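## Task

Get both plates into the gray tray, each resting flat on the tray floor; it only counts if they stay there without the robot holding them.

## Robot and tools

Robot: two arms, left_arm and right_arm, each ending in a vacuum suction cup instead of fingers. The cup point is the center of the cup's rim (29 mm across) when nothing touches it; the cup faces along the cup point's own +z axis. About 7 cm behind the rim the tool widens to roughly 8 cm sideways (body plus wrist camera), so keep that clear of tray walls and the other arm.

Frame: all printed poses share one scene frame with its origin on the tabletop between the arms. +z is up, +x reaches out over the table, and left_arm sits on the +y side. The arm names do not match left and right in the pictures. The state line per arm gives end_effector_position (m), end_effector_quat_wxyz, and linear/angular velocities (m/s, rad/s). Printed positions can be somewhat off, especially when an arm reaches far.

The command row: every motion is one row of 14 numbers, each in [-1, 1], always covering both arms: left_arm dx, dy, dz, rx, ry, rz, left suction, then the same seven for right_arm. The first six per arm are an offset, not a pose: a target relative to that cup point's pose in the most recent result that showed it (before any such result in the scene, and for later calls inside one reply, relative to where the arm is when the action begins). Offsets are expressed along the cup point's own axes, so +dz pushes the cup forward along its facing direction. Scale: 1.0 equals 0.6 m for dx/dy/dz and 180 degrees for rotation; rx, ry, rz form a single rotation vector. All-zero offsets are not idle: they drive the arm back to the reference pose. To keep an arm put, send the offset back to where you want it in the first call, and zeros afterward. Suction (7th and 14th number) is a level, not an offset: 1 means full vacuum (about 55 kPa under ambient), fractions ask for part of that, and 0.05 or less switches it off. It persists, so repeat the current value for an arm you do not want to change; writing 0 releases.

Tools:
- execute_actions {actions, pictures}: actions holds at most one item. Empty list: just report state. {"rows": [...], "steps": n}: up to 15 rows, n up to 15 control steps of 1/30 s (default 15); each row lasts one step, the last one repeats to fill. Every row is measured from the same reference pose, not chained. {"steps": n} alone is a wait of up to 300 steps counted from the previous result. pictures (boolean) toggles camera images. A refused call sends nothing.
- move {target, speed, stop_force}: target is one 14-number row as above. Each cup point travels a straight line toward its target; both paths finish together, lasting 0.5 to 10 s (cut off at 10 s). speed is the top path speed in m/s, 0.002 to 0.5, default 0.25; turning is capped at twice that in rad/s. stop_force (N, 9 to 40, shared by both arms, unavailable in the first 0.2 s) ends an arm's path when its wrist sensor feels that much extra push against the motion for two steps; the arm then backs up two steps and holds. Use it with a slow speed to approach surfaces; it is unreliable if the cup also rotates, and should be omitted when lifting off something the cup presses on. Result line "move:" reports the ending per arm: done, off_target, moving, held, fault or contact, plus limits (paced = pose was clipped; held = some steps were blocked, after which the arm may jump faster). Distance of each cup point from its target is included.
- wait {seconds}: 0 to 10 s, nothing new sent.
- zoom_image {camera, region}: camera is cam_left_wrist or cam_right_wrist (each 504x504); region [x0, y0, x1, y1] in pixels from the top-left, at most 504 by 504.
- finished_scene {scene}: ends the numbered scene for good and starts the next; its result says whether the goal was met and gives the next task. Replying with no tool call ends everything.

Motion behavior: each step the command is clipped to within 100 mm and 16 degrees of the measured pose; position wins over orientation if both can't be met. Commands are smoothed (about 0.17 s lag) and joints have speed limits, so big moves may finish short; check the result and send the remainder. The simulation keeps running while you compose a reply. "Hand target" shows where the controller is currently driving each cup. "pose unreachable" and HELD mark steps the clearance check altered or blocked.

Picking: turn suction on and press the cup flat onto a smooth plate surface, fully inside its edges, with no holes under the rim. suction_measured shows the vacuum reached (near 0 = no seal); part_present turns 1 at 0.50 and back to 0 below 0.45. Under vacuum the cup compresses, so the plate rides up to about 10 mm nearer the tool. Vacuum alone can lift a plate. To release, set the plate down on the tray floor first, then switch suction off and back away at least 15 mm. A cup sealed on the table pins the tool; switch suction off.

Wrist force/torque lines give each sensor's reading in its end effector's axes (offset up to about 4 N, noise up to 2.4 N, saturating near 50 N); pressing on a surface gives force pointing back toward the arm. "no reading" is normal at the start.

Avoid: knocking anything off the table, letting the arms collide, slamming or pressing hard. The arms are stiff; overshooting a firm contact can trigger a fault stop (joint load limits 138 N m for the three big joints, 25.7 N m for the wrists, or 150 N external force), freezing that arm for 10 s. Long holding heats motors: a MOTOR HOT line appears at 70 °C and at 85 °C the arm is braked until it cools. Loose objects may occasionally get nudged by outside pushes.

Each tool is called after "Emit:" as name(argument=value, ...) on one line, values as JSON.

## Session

Emit:
move(target=[0,0,-0.25,0,0,0,0,0,0,-0.25,0,0,0,0])

Scene clock: 1.17 s of 7200.00 s.
left_arm: end_effector_position=(+0.3572, +0.3959, +0.3784) suction_measured=0.00 part_present=0 end_effector_quat_wxyz=(+0.001, -0.169, +0.986, -0.001) end_effector_velocity=(+0.000, +0.000, +0.002) end_effector_angular_velocity=(+0.001, +0.002, +0.001) | right_arm: end_effector_position=(+0.4782, -0.3159, +0.3773) suction_measured=0.00 part_present=0 end_effector_quat_wxyz=(+0.000, +0.168, +0.986, +0.001) end_effector_velocity=(+0.000, -0.001, +0.002) end_effector_angular_velocity=(-0.000, +0.001, -0.001)
Joint positions: left_arm=[-0.316 -1.768  1.689 -1.495 -1.571 -0.841] | right_arm=[-0.314 -1.766  1.689 -1.495 -1.569  0.208]
Joint velocities: left_arm=[ 0.001  0.002 -0.007  0.007  0.    -0.   ] | right_arm=[-0.001  0.002 -0.007  0.006 -0.    -0.   ]
Motor temperatures (°C, as the motors report them): left_arm=[34 33 32 40 36 37] | right_arm=[31 33 34 44 39 41]
Wrist force (N, on the end effector, along its own x y z axes, offset not removed): left_arm=[-0.6 0.1 3.9] | right_arm=[1.3 0.2 -2.4]
Wrist torque (N m, same axes, about the end effector's origin, offset not removed): left_arm=[0.01 0.13 0.08] | right_arm=[-0.04 -0.46 -0.28]
Hand target (left_arm): +0.357, +0.396, +0.379; +0.001, -0.169, +0.986, -0.001
Hand target (right_arm): +0.478, -0.316, +0.377; +0.000, +0.168, +0.986, +0.001
Off the commanded pose (left_arm): 0.000 m, 0 deg.
Off the commanded pose (right_arm): 0.000 m, 0 deg.
move: done

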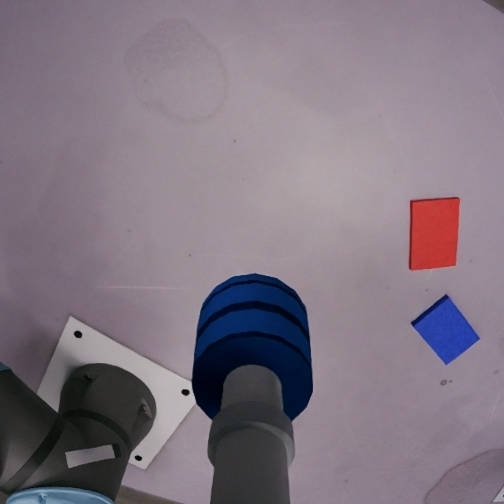

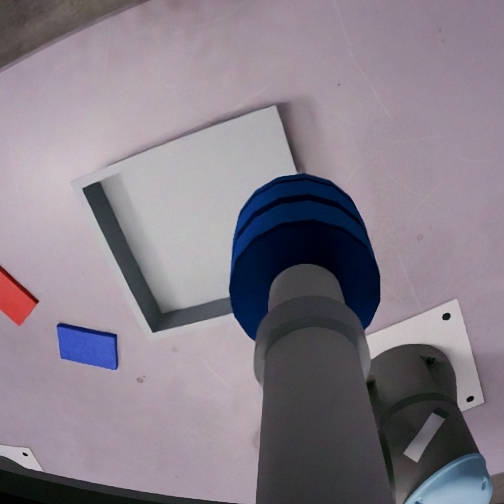

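Emit:
move(target=[0,0.2,0,0,0,0,0,0.535,0.42,0.38,0,0,-0.107,1])

Scene clock: 9.17 s of 7200.00 s.
left_arm: end_effector_position=(+0.3174, +0.5091, +0.3783) suction_measured=0.00 part_present=0 end_effector_quat_wxyz=(+0.001, -0.169, +0.986, -0.000) end_effector_velocity=(-0.000, +0.000, +0.000) end_effector_angular_velocity=(-0.001, +0.000, +0.001) | right_arm: end_effector_position=(+0.2585, +0.0287, +0.1492) suction_measured=0.00 part_present=0 end_effector_quat_wxyz=(-0.000, +0.001, +1.000, +0.001) end_effector_velocity=(-0.001, +0.002, -0.001) end_effector_angular_velocity=(+0.000, -0.000, +0.003)
Joint positions: left_arm=[-0.081 -1.883  1.773 -1.463 -1.571 -0.606] | right_arm=[ 0.653 -1.531  2.084 -2.124 -1.569  0.839]
Joint velocities: left_arm=[ 0.002 -0.     0.    -0.    -0.001  0.001] | right_arm=[ 0.004  0.003 -0.001 -0.002 -0.     0.001]
Motor temperatures (°C, as the motors report them): left_arm=[34 33 32 40 36 37] | right_arm=[31 33 34 44 39 41]
Wrist force (N, on the end effector, along its own x y z axes, offset not removed): left_arm=[4.2 -3.4 2.9] | right_arm=[1.5 1.2 -1.2]
Wrist torque (N m, same axes, about the end effector's origin, offset not removed): left_arm=[-0.55 -0.61 0.22] | right_arm=[0.15 -0.25 -0.14]
Hand target (left_arm): +0.317, +0.509, +0.378; +0.001, -0.169, +0.986, -0.001
Hand target (right_arm): +0.258, +0.029, +0.149; -0.000, +0.001, +1.000, +0.001
Off the commanded pose (left_arm): 0.000 m, 0 deg.
Off the commanded pose (right_arm): 0.001 m, 0 deg.
After step 90, 2.50 s passed at rest.
move: done

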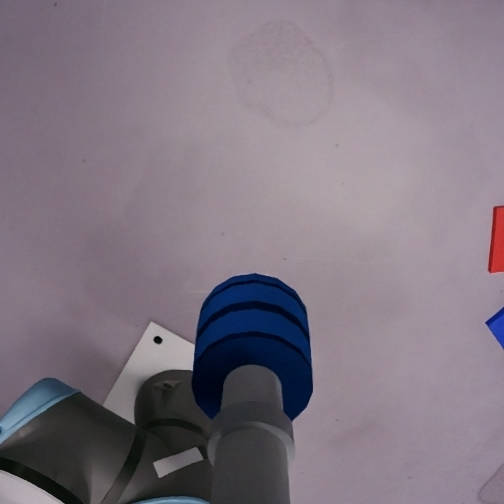

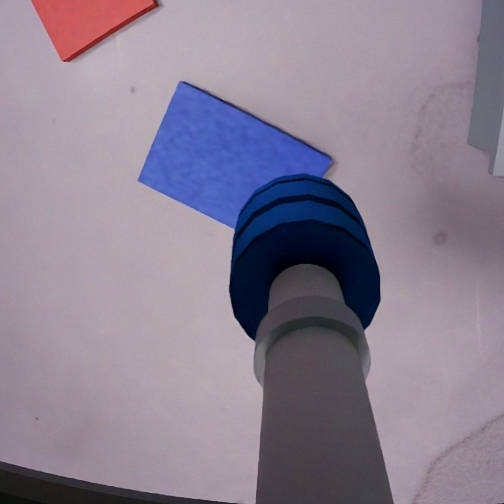

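Emit:
move(target=[0,0,0,0,0,0,0,0,0.04,0.19,0,0,0.14,1])

Scene clock: 12.57 s of 7200.00 s.
left_arm: end_effector_position=(+0.3174, +0.5091, +0.3783) suction_measured=0.00 part_present=0 end_effector_quat_wxyz=(+0.001, -0.169, +0.986, -0.001) end_effector_velocity=(-0.000, -0.000, -0.000) end_effector_angular_velocity=(-0.000, +0.000, -0.001) | right_arm: end_effector_position=(+0.2585, +0.0526, +0.0352) suction_measured=0.00 part_present=0 end_effector_quat_wxyz=(-0.001, +0.219, +0.976, +0.000) end_effector_velocity=(+0.001, +0.001, -0.002) end_effector_angular_velocity=(+0.000, -0.001, -0.010)
Joint positions: left_arm=[-0.081 -1.883  1.773 -1.463 -1.571 -0.606] | right_arm=[ 0.687 -1.277  2.156 -2.45  -1.569  1.312]
Joint velocities: left_arm=[-0.001 -0.     0.    -0.    -0.001 -0.   ] | right_arm=[ 0.     0.006 -0.    -0.007 -0.001  0.01 ]
Motor temperatures (°C, as the motors report them): left_arm=[34 33 32 40 36 37] | right_arm=[31 33 34 44 39 41]
Wrist force (N, on the end effector, along its own x y z axes, offset not removed): left_arm=[-3.0 -1.3 1.8] | right_arm=[3.1 1.3 -0.1]
Wrist torque (N m, same axes, about the end effector's origin, offset not removed): left_arm=[-0.15 0.48 0.05] | right_arm=[0.07 -0.57 -0.23]
Hand target (left_arm): +0.317, +0.509, +0.378; +0.001, -0.169, +0.986, -0.000
Hand target (right_arm): +0.258, +0.053, +0.035; -0.001, +0.219, +0.976, +0.000
Off the commanded pose (left_arm): 0.000 m, 0 deg.
Off the commanded pose (right_arm): 0.000 m, 0 deg.
move: done

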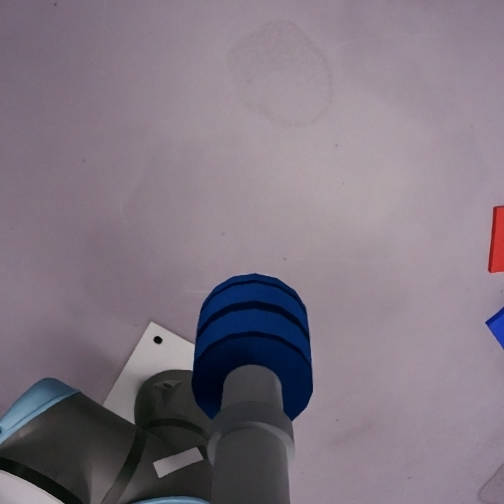

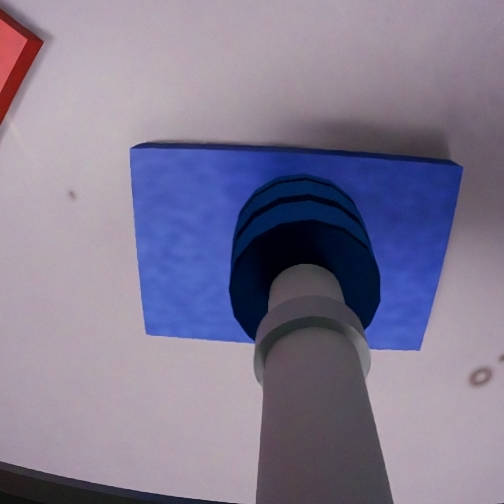

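Emit:
move(target=[0,0,0,0,0,0,0,0.01,0,0.02,0,0,0,1])

Emit:
move(target=[0,0,0,0,0,0,0,0,0,0.05,0,0,0,1], speed=0.01, stop_force=10)

Emit:
move(target=[0,0,0,0,0,0,0,0,0,-0.18,0,0,0,1], speed=0.15)

Emit:
move(target=[0,0,0,0,0,0,0,-0.33,-0.2,0,0,0,-0.14,1])

Scene clock: 20.63 s of 7200.00 s.
left_arm: end_effector_position=(+0.3174, +0.5091, +0.3783) suction_measured=0.00 part_present=0 end_effector_quat_wxyz=(+0.001, -0.169, +0.986, -0.000) end_effector_velocity=(-0.000, +0.000, +0.000) end_effector_angular_velocity=(+0.000, +0.000, +0.000) | right_arm: end_effector_position=(+0.2531, +0.0551, +0.0234) suction_measured=0.00 part_present=0 end_effector_quat_wxyz=(-0.001, +0.219, +0.976, +0.000) end_effector_velocity=(-0.001, +0.000, -0.002) end_effector_angular_velocity=(-0.000, +0.000, +0.001)
Joint positions: left_arm=[-0.081 -1.883  1.773 -1.463 -1.571 -0.606] | right_arm=[ 0.699 -1.251  2.164 -2.484 -1.569  1.324]
Joint velocities: left_arm=[ 0. -0. -0.  0.  0.  0.] | right_arm=[ 0.002  0.003  0.001 -0.004 -0.     0.001]
Motor temperatures (°C, as the motors report them): left_arm=[34 33 32 40 36 37] | right_arm=[31 33 34 44 39 41]
Wrist force (N, on the end effector, along its own x y z axes, offset not removed): left_arm=[1.8 0.4 1.4] | right_arm=[4.1 2.0 -1.7]
Wrist torque (N m, same axes, about the end effector's origin, offset not removed): left_arm=[-0.13 -0.20 0.11] | right_arm=[0.31 -0.58 -0.11]
Hand target (left_arm): +0.317, +0.509, +0.378; +0.001, -0.169, +0.986, -0.001
Hand target (right_arm): +0.253, +0.055, +0.023; -0.001, +0.219, +0.976, +0.000
Off the commanded pose (left_arm): 0.000 m, 0 deg.
Off the commanded pose (right_arm): 0.000 m, 0 deg.
After step 90, 4.30 s passed at rest.
move: done

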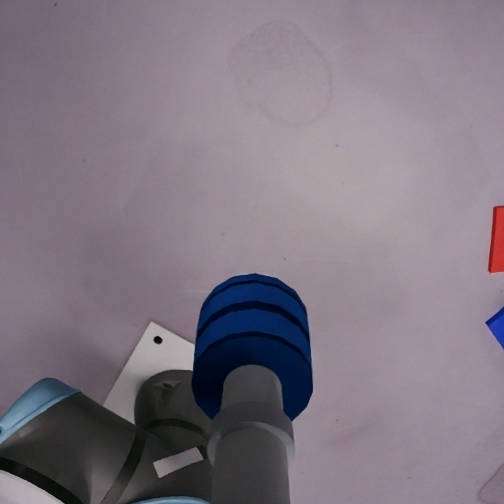

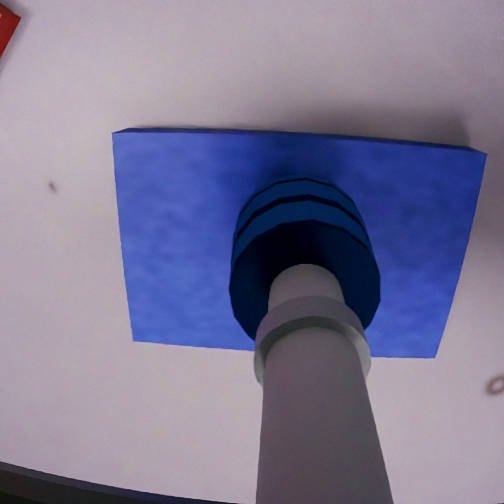

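Scene clock: 23.37 s of 7200.00 s.
left_arm: end_effector_position=(+0.3174, +0.5091, +0.3783) suction_measured=0.00 part_present=0 end_effector_quat_wxyz=(+0.001, -0.169, +0.986, -0.000) end_effector_velocity=(+0.000, -0.001, -0.000) end_effector_angular_velocity=(+0.000, +0.000, -0.002) | right_arm: end_effector_position=(+0.2531, +0.0550, -0.0001) suction_measured=0.98 part_present=1 end_effector_quat_wxyz=(-0.001, +0.219, +0.976, +0.000) end_effector_velocity=(-0.001, -0.000, +0.002) end_effector_angular_velocity=(-0.004, +0.003, +0.001)
Joint positions: left_arm=[-0.081 -1.883  1.773 -1.463 -1.571 -0.606] | right_arm=[ 0.699 -1.196  2.178 -2.553 -1.569  1.324]
Joint velocities: left_arm=[-0.002  0.     0.    -0.     0.     0.   ] | right_arm=[ 0.002 -0.006 -0.002  0.013  0.     0.   ]
Motor temperatures (°C, as the motors report them): left_arm=[34 33 32 40 36 37] | right_arm=[31 33 34 44 39 41]
Wrist force (N, on the end effector, along its own x y z axes, offset not removed): left_arm=[2.5 3.1 -0.3] | right_arm=[1.0 5.8 -33.4]
Wrist torque (N m, same axes, about the end effector's origin, offset not removed): left_arm=[0.17 -0.24 -0.09] | right_arm=[0.07 -0.28 -0.19]
Hand target (left_arm): +0.317, +0.509, +0.378; +0.001, -0.169, +0.986, -0.000
Hand target (right_arm): +0.253, +0.055, +0.000; -0.001, +0.219, +0.976, +0.000
Off the commanded pose (left_arm): 0.000 m, 0 deg.
Off the commanded pose (right_arm): 0.006 m, 0 deg.
move: contact (right_arm)

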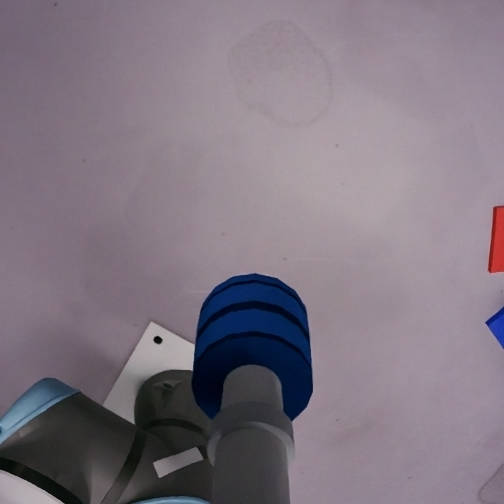

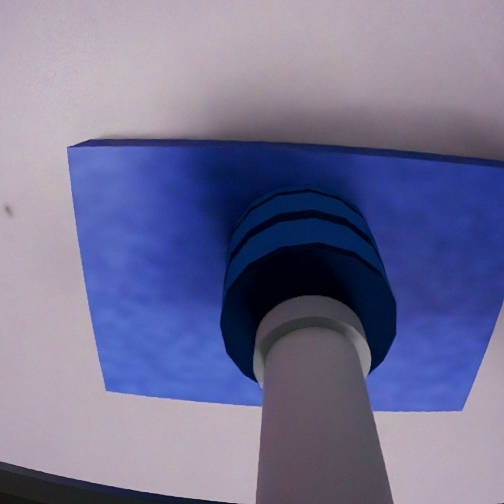

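Scene clock: 24.60 s of 7200.00 s.
left_arm: end_effector_position=(+0.3174, +0.5091, +0.3783) suction_measured=0.00 part_present=0 end_effector_quat_wxyz=(+0.001, -0.169, +0.986, -0.000) end_effector_velocity=(+0.000, +0.000, +0.000) end_effector_angular_velocity=(-0.000, -0.000, +0.000) | right_arm: end_effector_position=(+0.2531, +0.0551, +0.1078) suction_measured=1.00 part_present=1 end_effector_quat_wxyz=(-0.001, +0.219, +0.976, +0.000) end_effector_velocity=(-0.000, -0.000, +0.002) end_effector_angular_velocity=(-0.001, +0.001, +0.001)
Joint positions: left_arm=[-0.081 -1.883  1.773 -1.463 -1.571 -0.606] | right_arm=[ 0.699 -1.417  2.084 -2.238 -1.569  1.324]
Joint velocities: left_arm=[ 0.  0. -0.  0. -0. -0.] | right_arm=[ 0.    -0.003 -0.002  0.006 -0.    -0.001]
Motor temperatures (°C, as the motors report them): left_arm=[34 33 32 40 36 37] | right_arm=[31 33 34 44 39 41]
Wrist force (N, on the end effector, along its own x y z axes, offset not removed): left_arm=[2.4 1.8 -1.4] | right_arm=[2.9 -0.3 1.9]
Wrist torque (N m, same axes, about the end effector's origin, offset not removed): left_arm=[0.07 -0.32 -0.02] | right_arm=[-0.04 -0.57 -0.17]
Hand target (left_arm): +0.317, +0.509, +0.378; +0.001, -0.169, +0.986, -0.000
Hand target (right_arm): +0.253, +0.055, +0.108; -0.001, +0.219, +0.976, +0.000
Off the commanded pose (left_arm): 0.000 m, 0 deg.
Off the commanded pose (right_arm): 0.000 m, 0 deg.
move: done

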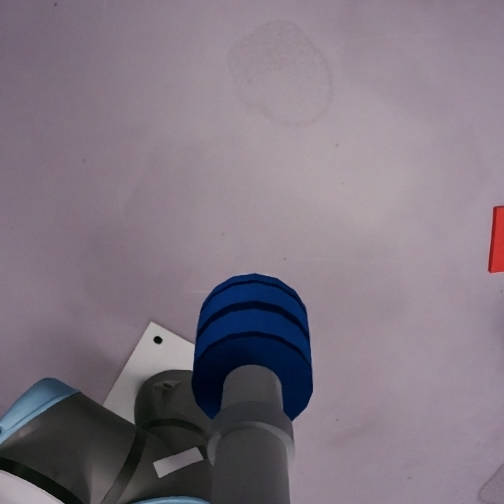

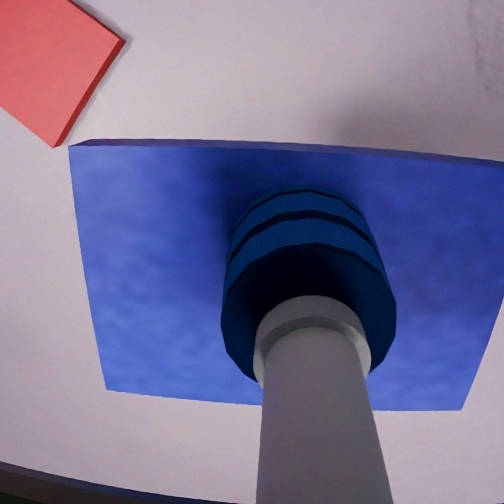

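Scene clock: 26.10 s of 7200.00 s.
left_arm: end_effector_position=(+0.3174, +0.5091, +0.3783) suction_measured=0.00 part_present=0 end_effector_quat_wxyz=(+0.001, -0.169, +0.986, -0.000) end_effector_velocity=(-0.000, +0.001, +0.000) end_effector_angular_velocity=(-0.000, -0.000, +0.002) | right_arm: end_effector_position=(+0.3811, -0.1380, +0.1079) suction_measured=0.98 part_present=1 end_effector_quat_wxyz=(-0.000, +0.001, +1.000, +0.001) end_effector_velocity=(+0.001, -0.002, +0.000) end_effector_angular_velocity=(+0.002, +0.001, +0.006)
Joint positions: left_arm=[-0.081 -1.883  1.773 -1.463 -1.571 -0.606] | right_arm=[ 0.157 -1.598  2.28  -2.254 -1.57   0.344]
Joint velocities: left_arm=[ 0.002 -0.    -0.     0.    -0.    -0.   ] | right_arm=[-0.007 -0.001  0.     0.001  0.003 -0.013]
Motor temperatures (°C, as the motors report them): left_arm=[34 33 32 40 36 37] | right_arm=[31 33 34 44 39 41]
Wrist force (N, on the end effector, along its own x y z axes, offset not removed): left_arm=[-1.6 -0.9 0.1] | right_arm=[0.1 -0.3 -1.8]
Wrist torque (N m, same axes, about the end effector's origin, offset not removed): left_arm=[-0.24 0.42 0.10] | right_arm=[-0.13 -0.21 -0.23]
Hand target (left_arm): +0.317, +0.509, +0.378; +0.001, -0.169, +0.986, -0.000
Hand target (right_arm): +0.381, -0.138, +0.108; -0.000, +0.001, +1.000, +0.001
Off the commanded pose (left_arm): 0.000 m, 0 deg.
Off the commanded pose (right_arm): 0.001 m, 0 deg.
move: done

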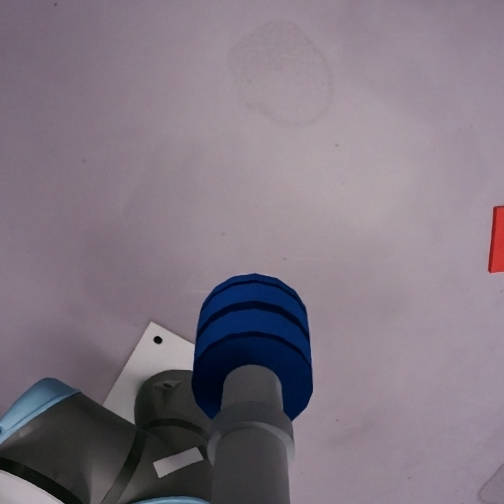

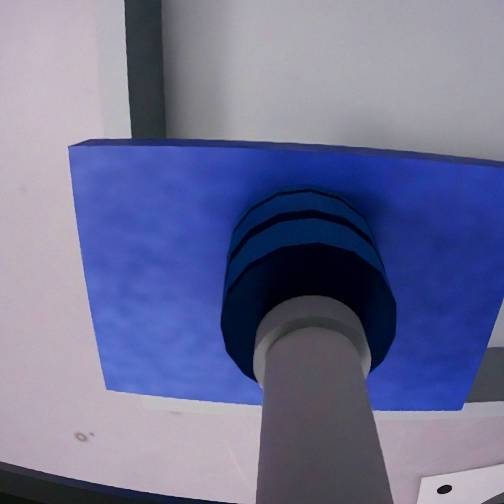

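Emit:
move(target=[0,0,0,0,0,0,0,0,-0.07,0.06,0,0,0,1], speed=0.1)

Emit:
move(target=[0,0,0,0,0,0,0,0,0,0.07,0,0,0,1], speed=0.025, stop_force=10)

Scene clock: 32.63 s of 7200.00 s.
left_arm: end_effector_position=(+0.3174, +0.5091, +0.3783) suction_measured=0.00 part_present=0 end_effector_quat_wxyz=(+0.001, -0.169, +0.986, -0.000) end_effector_velocity=(-0.000, +0.001, -0.000) end_effector_angular_velocity=(+0.000, +0.000, +0.002) | right_arm: end_effector_position=(+0.3811, -0.1799, +0.0721) suction_measured=0.98 part_present=1 end_effector_quat_wxyz=(-0.000, +0.001, +1.000, +0.001) end_effector_velocity=(+0.001, -0.001, -0.001) end_effector_angular_velocity=(+0.001, -0.001, -0.001)
Joint positions: left_arm=[-0.081 -1.883  1.773 -1.463 -1.571 -0.606] | right_arm=[ 0.051 -1.581  2.389 -2.378 -1.57   0.238]
Joint velocities: left_arm=[ 0.002 -0.     0.    -0.     0.    -0.   ] | right_arm=[-0.005  0.001  0.003 -0.005  0.001 -0.004]
Motor temperatures (°C, as the motors report them): left_arm=[34 33 32 40 36 37] | right_arm=[31 33 34 44 39 41]
Wrist force (N, on the end effector, along its own x y z axes, offset not removed): left_arm=[2.1 3.4 -3.0] | right_arm=[1.6 -0.4 -1.5]
Wrist torque (N m, same axes, about the end effector's origin, offset not removed): left_arm=[0.38 -0.39 -0.12] | right_arm=[-0.26 -0.35 -0.15]
Hand target (left_arm): +0.317, +0.509, +0.378; +0.001, -0.169, +0.986, -0.000
Hand target (right_arm): +0.381, -0.180, +0.072; +0.000, +0.001, +1.000, +0.001
Off the commanded pose (left_arm): 0.000 m, 0 deg.
Off the commanded pose (right_arm): 0.000 m, 0 deg.
move: done

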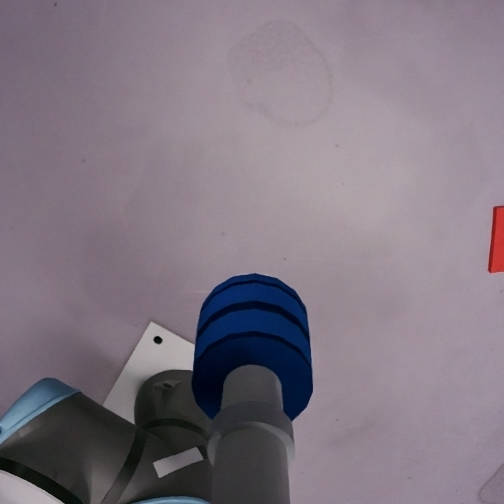

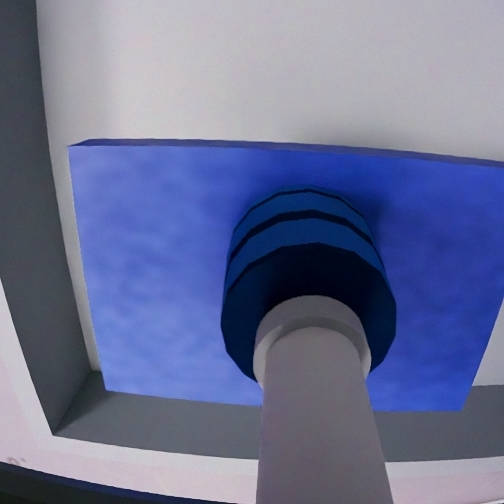

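Scene clock: 34.60 s of 7200.00 s.
left_arm: end_effector_position=(+0.3174, +0.5091, +0.3783) suction_measured=0.00 part_present=0 end_effector_quat_wxyz=(+0.001, -0.169, +0.986, -0.000) end_effector_velocity=(+0.000, +0.000, +0.000) end_effector_angular_velocity=(+0.000, -0.000, +0.001) | right_arm: end_effector_position=(+0.3810, -0.1799, +0.0302) suction_measured=0.98 part_present=1 end_effector_quat_wxyz=(-0.000, +0.001, +1.000, +0.001) end_effector_velocity=(-0.000, +0.000, -0.002) end_effector_angular_velocity=(-0.000, -0.000, +0.002)
Joint positions: left_arm=[-0.081 -1.883  1.773 -1.463 -1.571 -0.606] | right_arm=[ 0.051 -1.467  2.434 -2.538 -1.57   0.238]
Joint velocities: left_arm=[ 0.001 -0.    -0.    -0.     0.     0.   ] | right_arm=[ 0.001  0.007  0.002 -0.009 -0.    -0.001]
Motor temperatures (°C, as the motors report them): left_arm=[34 33 32 40 36 37] | right_arm=[31 33 34 44 39 41]
Wrist force (N, on the end effector, along its own x y z axes, offset not removed): left_arm=[0.9 2.2 0.7] | right_arm=[3.1 -0.3 -0.9]
Wrist torque (N m, same axes, about the end effector's origin, offset not removed): left_arm=[0.24 -0.10 0.11] | right_arm=[-0.21 -0.55 -0.19]
Hand target (left_arm): +0.317, +0.509, +0.378; +0.001, -0.169, +0.986, -0.000
Hand target (right_arm): +0.381, -0.180, +0.030; -0.000, +0.001, +1.000, +0.001
Off the commanded pose (left_arm): 0.000 m, 0 deg.
Off the commanded pose (right_arm): 0.000 m, 0 deg.
move: done

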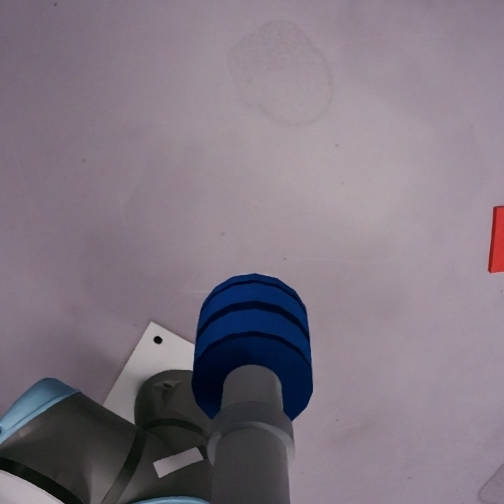

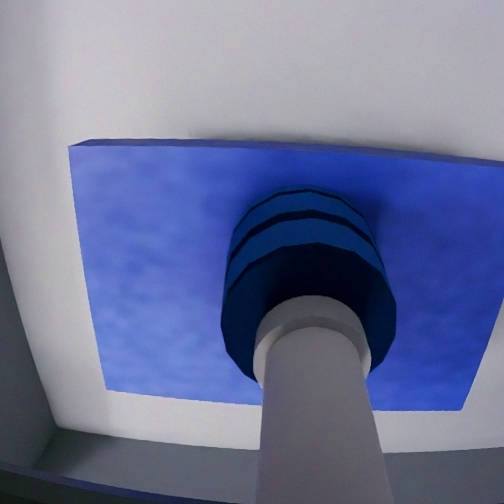

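Emit:
move(target=[0,0,0,0,0,0,0,0,0,0.06,0,0,0,1], speed=0.01, stop_force=10)

Emit:
execute_actions(actions=[{"rows":[[0,0,0,0,0,0,0,0,0,0,0,0,0,0]],"steps":5}], pictures=false)

Emit:
move(target=[0,0,0,0,0,0,0,0,0,-0.22,0,0,0,0])

Emit:
move(target=[0,0,0,0,0,0,0,0.06,0.517,0,0,0,-0.14,0])

Emit:
move(target=[0,0,0,0,0,0,0,0,0,0.16,0,0,0,1])

Scene clock: 44.47 s of 7200.00 s.
left_arm: end_effector_position=(+0.3174, +0.5091, +0.3783) suction_measured=0.00 part_present=0 end_effector_quat_wxyz=(+0.001, -0.169, +0.986, -0.000) end_effector_velocity=(-0.000, +0.000, -0.000) end_effector_angular_velocity=(-0.000, +0.000, +0.001) | right_arm: end_effector_position=(+0.3809, -0.1799, +0.0030) suction_measured=0.99 part_present=1 end_effector_quat_wxyz=(-0.000, +0.001, +1.000, +0.001) end_effector_velocity=(-0.000, -0.000, +0.003) end_effector_angular_velocity=(-0.001, +0.003, -0.001)
Joint positions: left_arm=[-0.081 -1.883  1.773 -1.463 -1.571 -0.606] | right_arm=[ 0.051 -1.382  2.456 -2.645 -1.57   0.238]
Joint velocities: left_arm=[ 0. -0.  0.  0. -0. -0.] | right_arm=[-0.001 -0.009 -0.002  0.015 -0.     0.   ]
Motor temperatures (°C, as the motors report them): left_arm=[34 33 32 40 36 37] | right_arm=[31 33 34 44 39 41]
Wrist force (N, on the end effector, along its own x y z axes, offset not removed): left_arm=[-2.0 -0.6 -3.4] | right_arm=[5.6 -0.5 -26.7]
Wrist torque (N m, same axes, about the end effector's origin, offset not removed): left_arm=[-0.39 0.34 0.16] | right_arm=[-0.06 -0.55 -0.22]
Hand target (left_arm): +0.317, +0.509, +0.378; +0.001, -0.169, +0.986, -0.000
Hand target (right_arm): +0.381, -0.180, +0.003; -0.000, +0.001, +1.000, +0.001
Off the commanded pose (left_arm): 0.000 m, 0 deg.
Off the commanded pose (right_arm): 0.009 m, 0 deg.
move: contact (right_arm)

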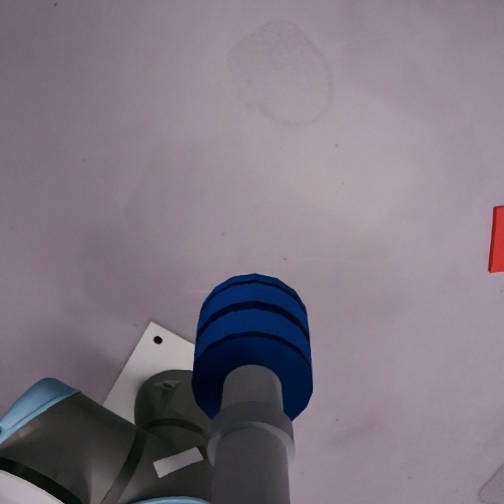

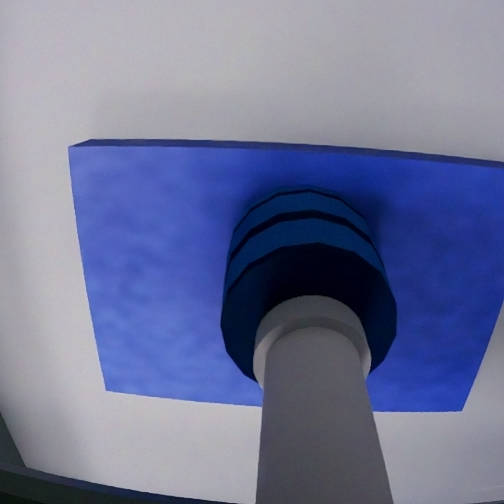

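Scene clock: 44.63 s of 7200.00 s.
left_arm: end_effector_position=(+0.3174, +0.5091, +0.3783) suction_measured=0.00 part_present=0 end_effector_quat_wxyz=(+0.001, -0.169, +0.986, -0.000) end_effector_velocity=(+0.000, -0.000, +0.000) end_effector_angular_velocity=(-0.000, -0.000, -0.001) | right_arm: end_effector_position=(+0.3810, -0.1799, +0.0031) suction_measured=0.00 part_present=0 end_effector_quat_wxyz=(-0.000, +0.001, +1.000, +0.001) end_effector_velocity=(-0.000, +0.000, -0.000) end_effector_angular_velocity=(+0.000, -0.000, +0.001)
Joint positions: left_arm=[-0.081 -1.883  1.773 -1.463 -1.571 -0.606] | right_arm=[ 0.051 -1.382  2.456 -2.645 -1.57   0.238]
Joint velocities: left_arm=[-0. -0. -0. -0. -0.  0.] | right_arm=[ 0.001 -0.     0.    -0.     0.    -0.   ]
Motor temperatures (°C, as the motors report them): left_arm=[34 33 32 40 36 37] | right_arm=[31 33 34 44 39 41]
Wrist force (N, on the end effector, along its own x y z axes, offset not removed): left_arm=[-0.4 1.1 3.6] | right_arm=[7.4 0.2 -31.4]
Wrist torque (N m, same axes, about the end effector's origin, offset not removed): left_arm=[0.03 0.29 0.31] | right_arm=[0.26 -0.55 -0.30]
Hand target (left_arm): +0.317, +0.509, +0.378; +0.001, -0.169, +0.986, -0.000
Hand target (right_arm): +0.381, -0.180, +0.003; -0.000, +0.001, +1.000, +0.001
Off the commanded pose (left_arm): 0.000 m, 0 deg.
Off the commanded pose (right_arm): 0.000 m, 0 deg.
Steps of this call (steps 1 to 5: all 5 steps of this action). Readings (end_effector_position | what the end effector reports):
1: left_arm (+0.3174, +0.5091, +0.3783) | right_arm (+0.3809, -0.1799, +0.0031) | left_arm suction_measured=0.00 part_present=0 | right_arm suction_measured=0.23 part_present=0
2: left_arm (+0.3174, +0.5091, +0.3783) | right_arm (+0.3810, -0.1799, +0.0031) | left_arm suction_measured=0.00 part_present=0 | right_arm suction_measured=0.00 part_present=0
4: left_arm (+0.3174, +0.5091, +0.3783) | right_arm (+0.3810, -0.1799, +0.0031) | left_arm suction_measured=0.00 part_present=0 | right_arm suction_measured=0.00 part_present=0
5: the state above

Scene clock: 46.00 s of 7200.00 s.
left_arm: end_effector_position=(+0.3174, +0.5091, +0.3783) suction_measured=0.00 part_present=0 end_effector_quat_wxyz=(+0.001, -0.169, +0.986, -0.000) end_effector_velocity=(+0.000, +0.000, +0.000) end_effector_angular_velocity=(-0.000, -0.000, +0.000) | right_arm: end_effector_position=(+0.3811, -0.1799, +0.1351) suction_measured=0.00 part_present=0 end_effector_quat_wxyz=(+0.000, +0.001, +1.000, +0.001) end_effector_velocity=(+0.000, -0.000, +0.002) end_effector_angular_velocity=(+0.001, +0.002, +0.000)
Joint positions: left_arm=[-0.081 -1.883  1.773 -1.463 -1.571 -0.606] | right_arm=[ 0.052 -1.714  2.297 -2.154 -1.57   0.238]
Joint velocities: left_arm=[ 0.001  0.    -0.    -0.    -0.     0.   ] | right_arm=[-0.002 -0.003 -0.003  0.008  0.001 -0.002]
Motor temperatures (°C, as the motors report them): left_arm=[34 33 32 40 36 37] | right_arm=[31 33 34 44 39 41]
Wrist force (N, on the end effector, along its own x y z axes, offset not removed): left_arm=[1.2 0.3 0.1] | right_arm=[0.9 1.2 1.9]
Wrist torque (N m, same axes, about the end effector's origin, offset not removed): left_arm=[-0.16 -0.25 0.01] | right_arm=[0.11 -0.27 -0.10]
Hand target (left_arm): +0.317, +0.509, +0.378; +0.001, -0.169, +0.986, -0.000
Hand target (right_arm): +0.381, -0.180, +0.135; -0.000, +0.001, +1.000, +0.001
Off the commanded pose (left_arm): 0.000 m, 0 deg.
Off the commanded pose (right_arm): 0.000 m, 0 deg.
move: done

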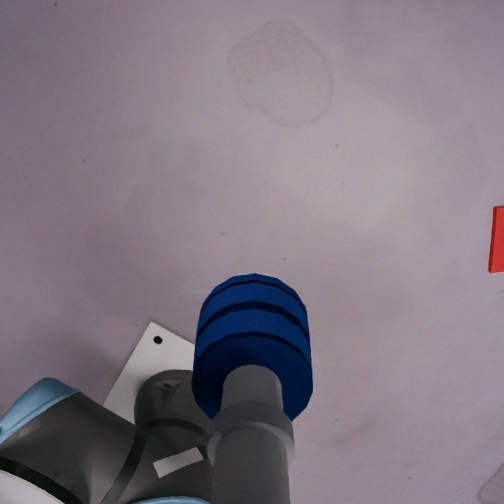

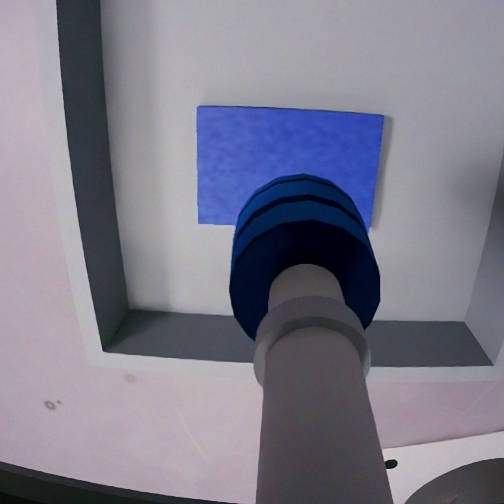

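Scene clock: 47.87 s of 7200.00 s.
left_arm: end_effector_position=(+0.3174, +0.5091, +0.3783) suction_measured=0.00 part_present=0 end_effector_quat_wxyz=(+0.001, -0.169, +0.986, -0.000) end_effector_velocity=(-0.000, +0.000, -0.000) end_effector_angular_velocity=(+0.000, +0.000, +0.000) | right_arm: end_effector_position=(+0.3453, +0.1305, +0.1347) suction_measured=0.00 part_present=0 end_effector_quat_wxyz=(-0.000, -0.217, +0.976, +0.000) end_effector_velocity=(+0.000, +0.001, -0.000) end_effector_angular_velocity=(-0.001, +0.000, +0.001)
Joint positions: left_arm=[-0.081 -1.883  1.773 -1.463 -1.571 -0.606] | right_arm=[ 0.659 -1.222  1.743 -2.092 -1.57   0.406]
Joint velocities: left_arm=[-0.  0.  0.  0.  0. -0.] | right_arm=[ 0.001  0.003 -0.005  0.002 -0.     0.   ]
Motor temperatures (°C, as the motors report them): left_arm=[34 33 32 40 36 37] | right_arm=[31 33 34 44 39 41]
Wrist force (N, on the end effector, along its own x y z axes, offset not removed): left_arm=[0.9 -1.6 4.1] | right_arm=[1.7 0.3 -1.0]
Wrist torque (N m, same axes, about the end effector's origin, offset not removed): left_arm=[-0.58 -0.03 0.00] | right_arm=[-0.06 -0.31 -0.15]
Hand target (left_arm): +0.317, +0.509, +0.378; +0.001, -0.169, +0.986, -0.000
Hand target (right_arm): +0.345, +0.131, +0.135; -0.000, -0.217, +0.976, +0.000
Off the commanded pose (left_arm): 0.000 m, 0 deg.
Off the commanded pose (right_arm): 0.001 m, 0 deg.
move: done

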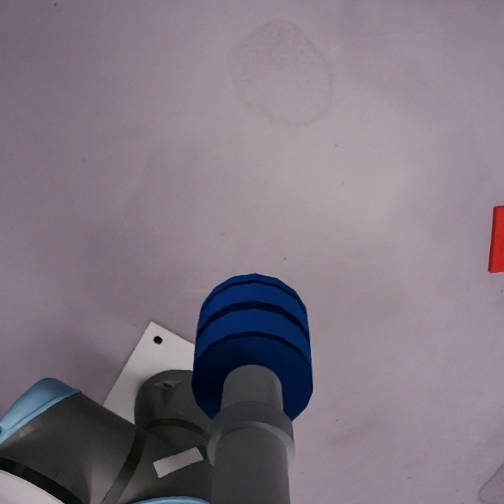

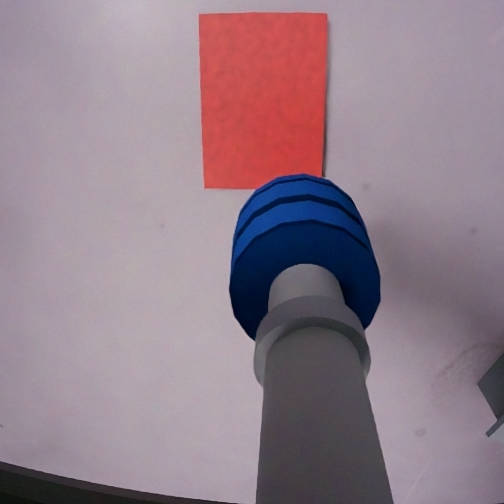

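Scene clock: 48.83 s of 7200.00 s.
left_arm: end_effector_position=(+0.3174, +0.5091, +0.3783) suction_measured=0.00 part_present=0 end_effector_quat_wxyz=(+0.001, -0.169, +0.986, -0.000) end_effector_velocity=(+0.000, +0.000, +0.000) end_effector_angular_velocity=(+0.000, -0.000, +0.000) | right_arm: end_effector_position=(+0.3453, +0.1303, +0.0388) suction_measured=0.00 part_present=0 end_effector_quat_wxyz=(-0.000, -0.217, +0.976, +0.000) end_effector_velocity=(+0.001, +0.000, -0.002) end_effector_angular_velocity=(+0.001, +0.000, -0.000)
Joint positions: left_arm=[-0.081 -1.883  1.773 -1.463 -1.571 -0.606] | right_arm=[ 0.659 -1.085  1.836 -2.321 -1.57   0.406]
Joint velocities: left_arm=[ 0.  0. -0. -0.  0. -0.] | right_arm=[-0.001  0.004 -0.    -0.005  0.001 -0.   ]
Motor temperatures (°C, as the motors report them): left_arm=[34 33 32 40 36 37] | right_arm=[31 33 34 44 39 41]
Wrist force (N, on the end effector, along its own x y z axes, offset not removed): left_arm=[0.1 -0.5 1.0] | right_arm=[0.2 1.1 -0.3]
Wrist torque (N m, same axes, about the end effector's origin, offset not removed): left_arm=[-0.08 0.14 0.00] | right_arm=[0.00 -0.28 -0.08]
Hand target (left_arm): +0.317, +0.509, +0.378; +0.001, -0.169, +0.986, -0.000
Hand target (right_arm): +0.345, +0.130, +0.039; -0.000, -0.217, +0.976, +0.000
Off the commanded pose (left_arm): 0.000 m, 0 deg.
Off the commanded pose (right_arm): 0.000 m, 0 deg.
move: done

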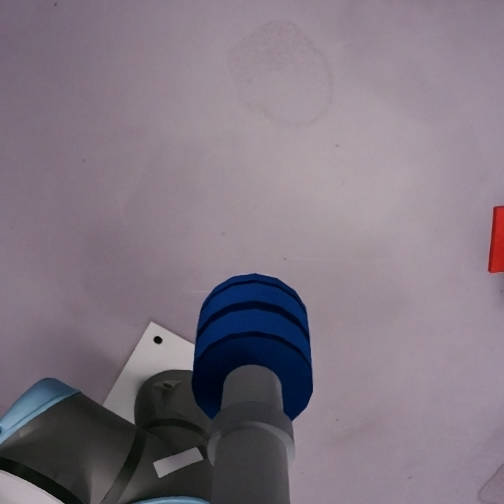

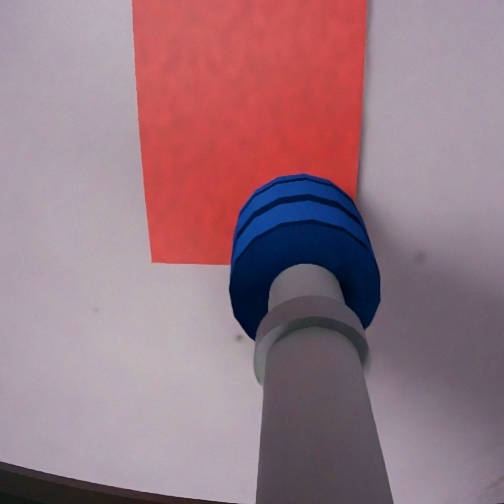

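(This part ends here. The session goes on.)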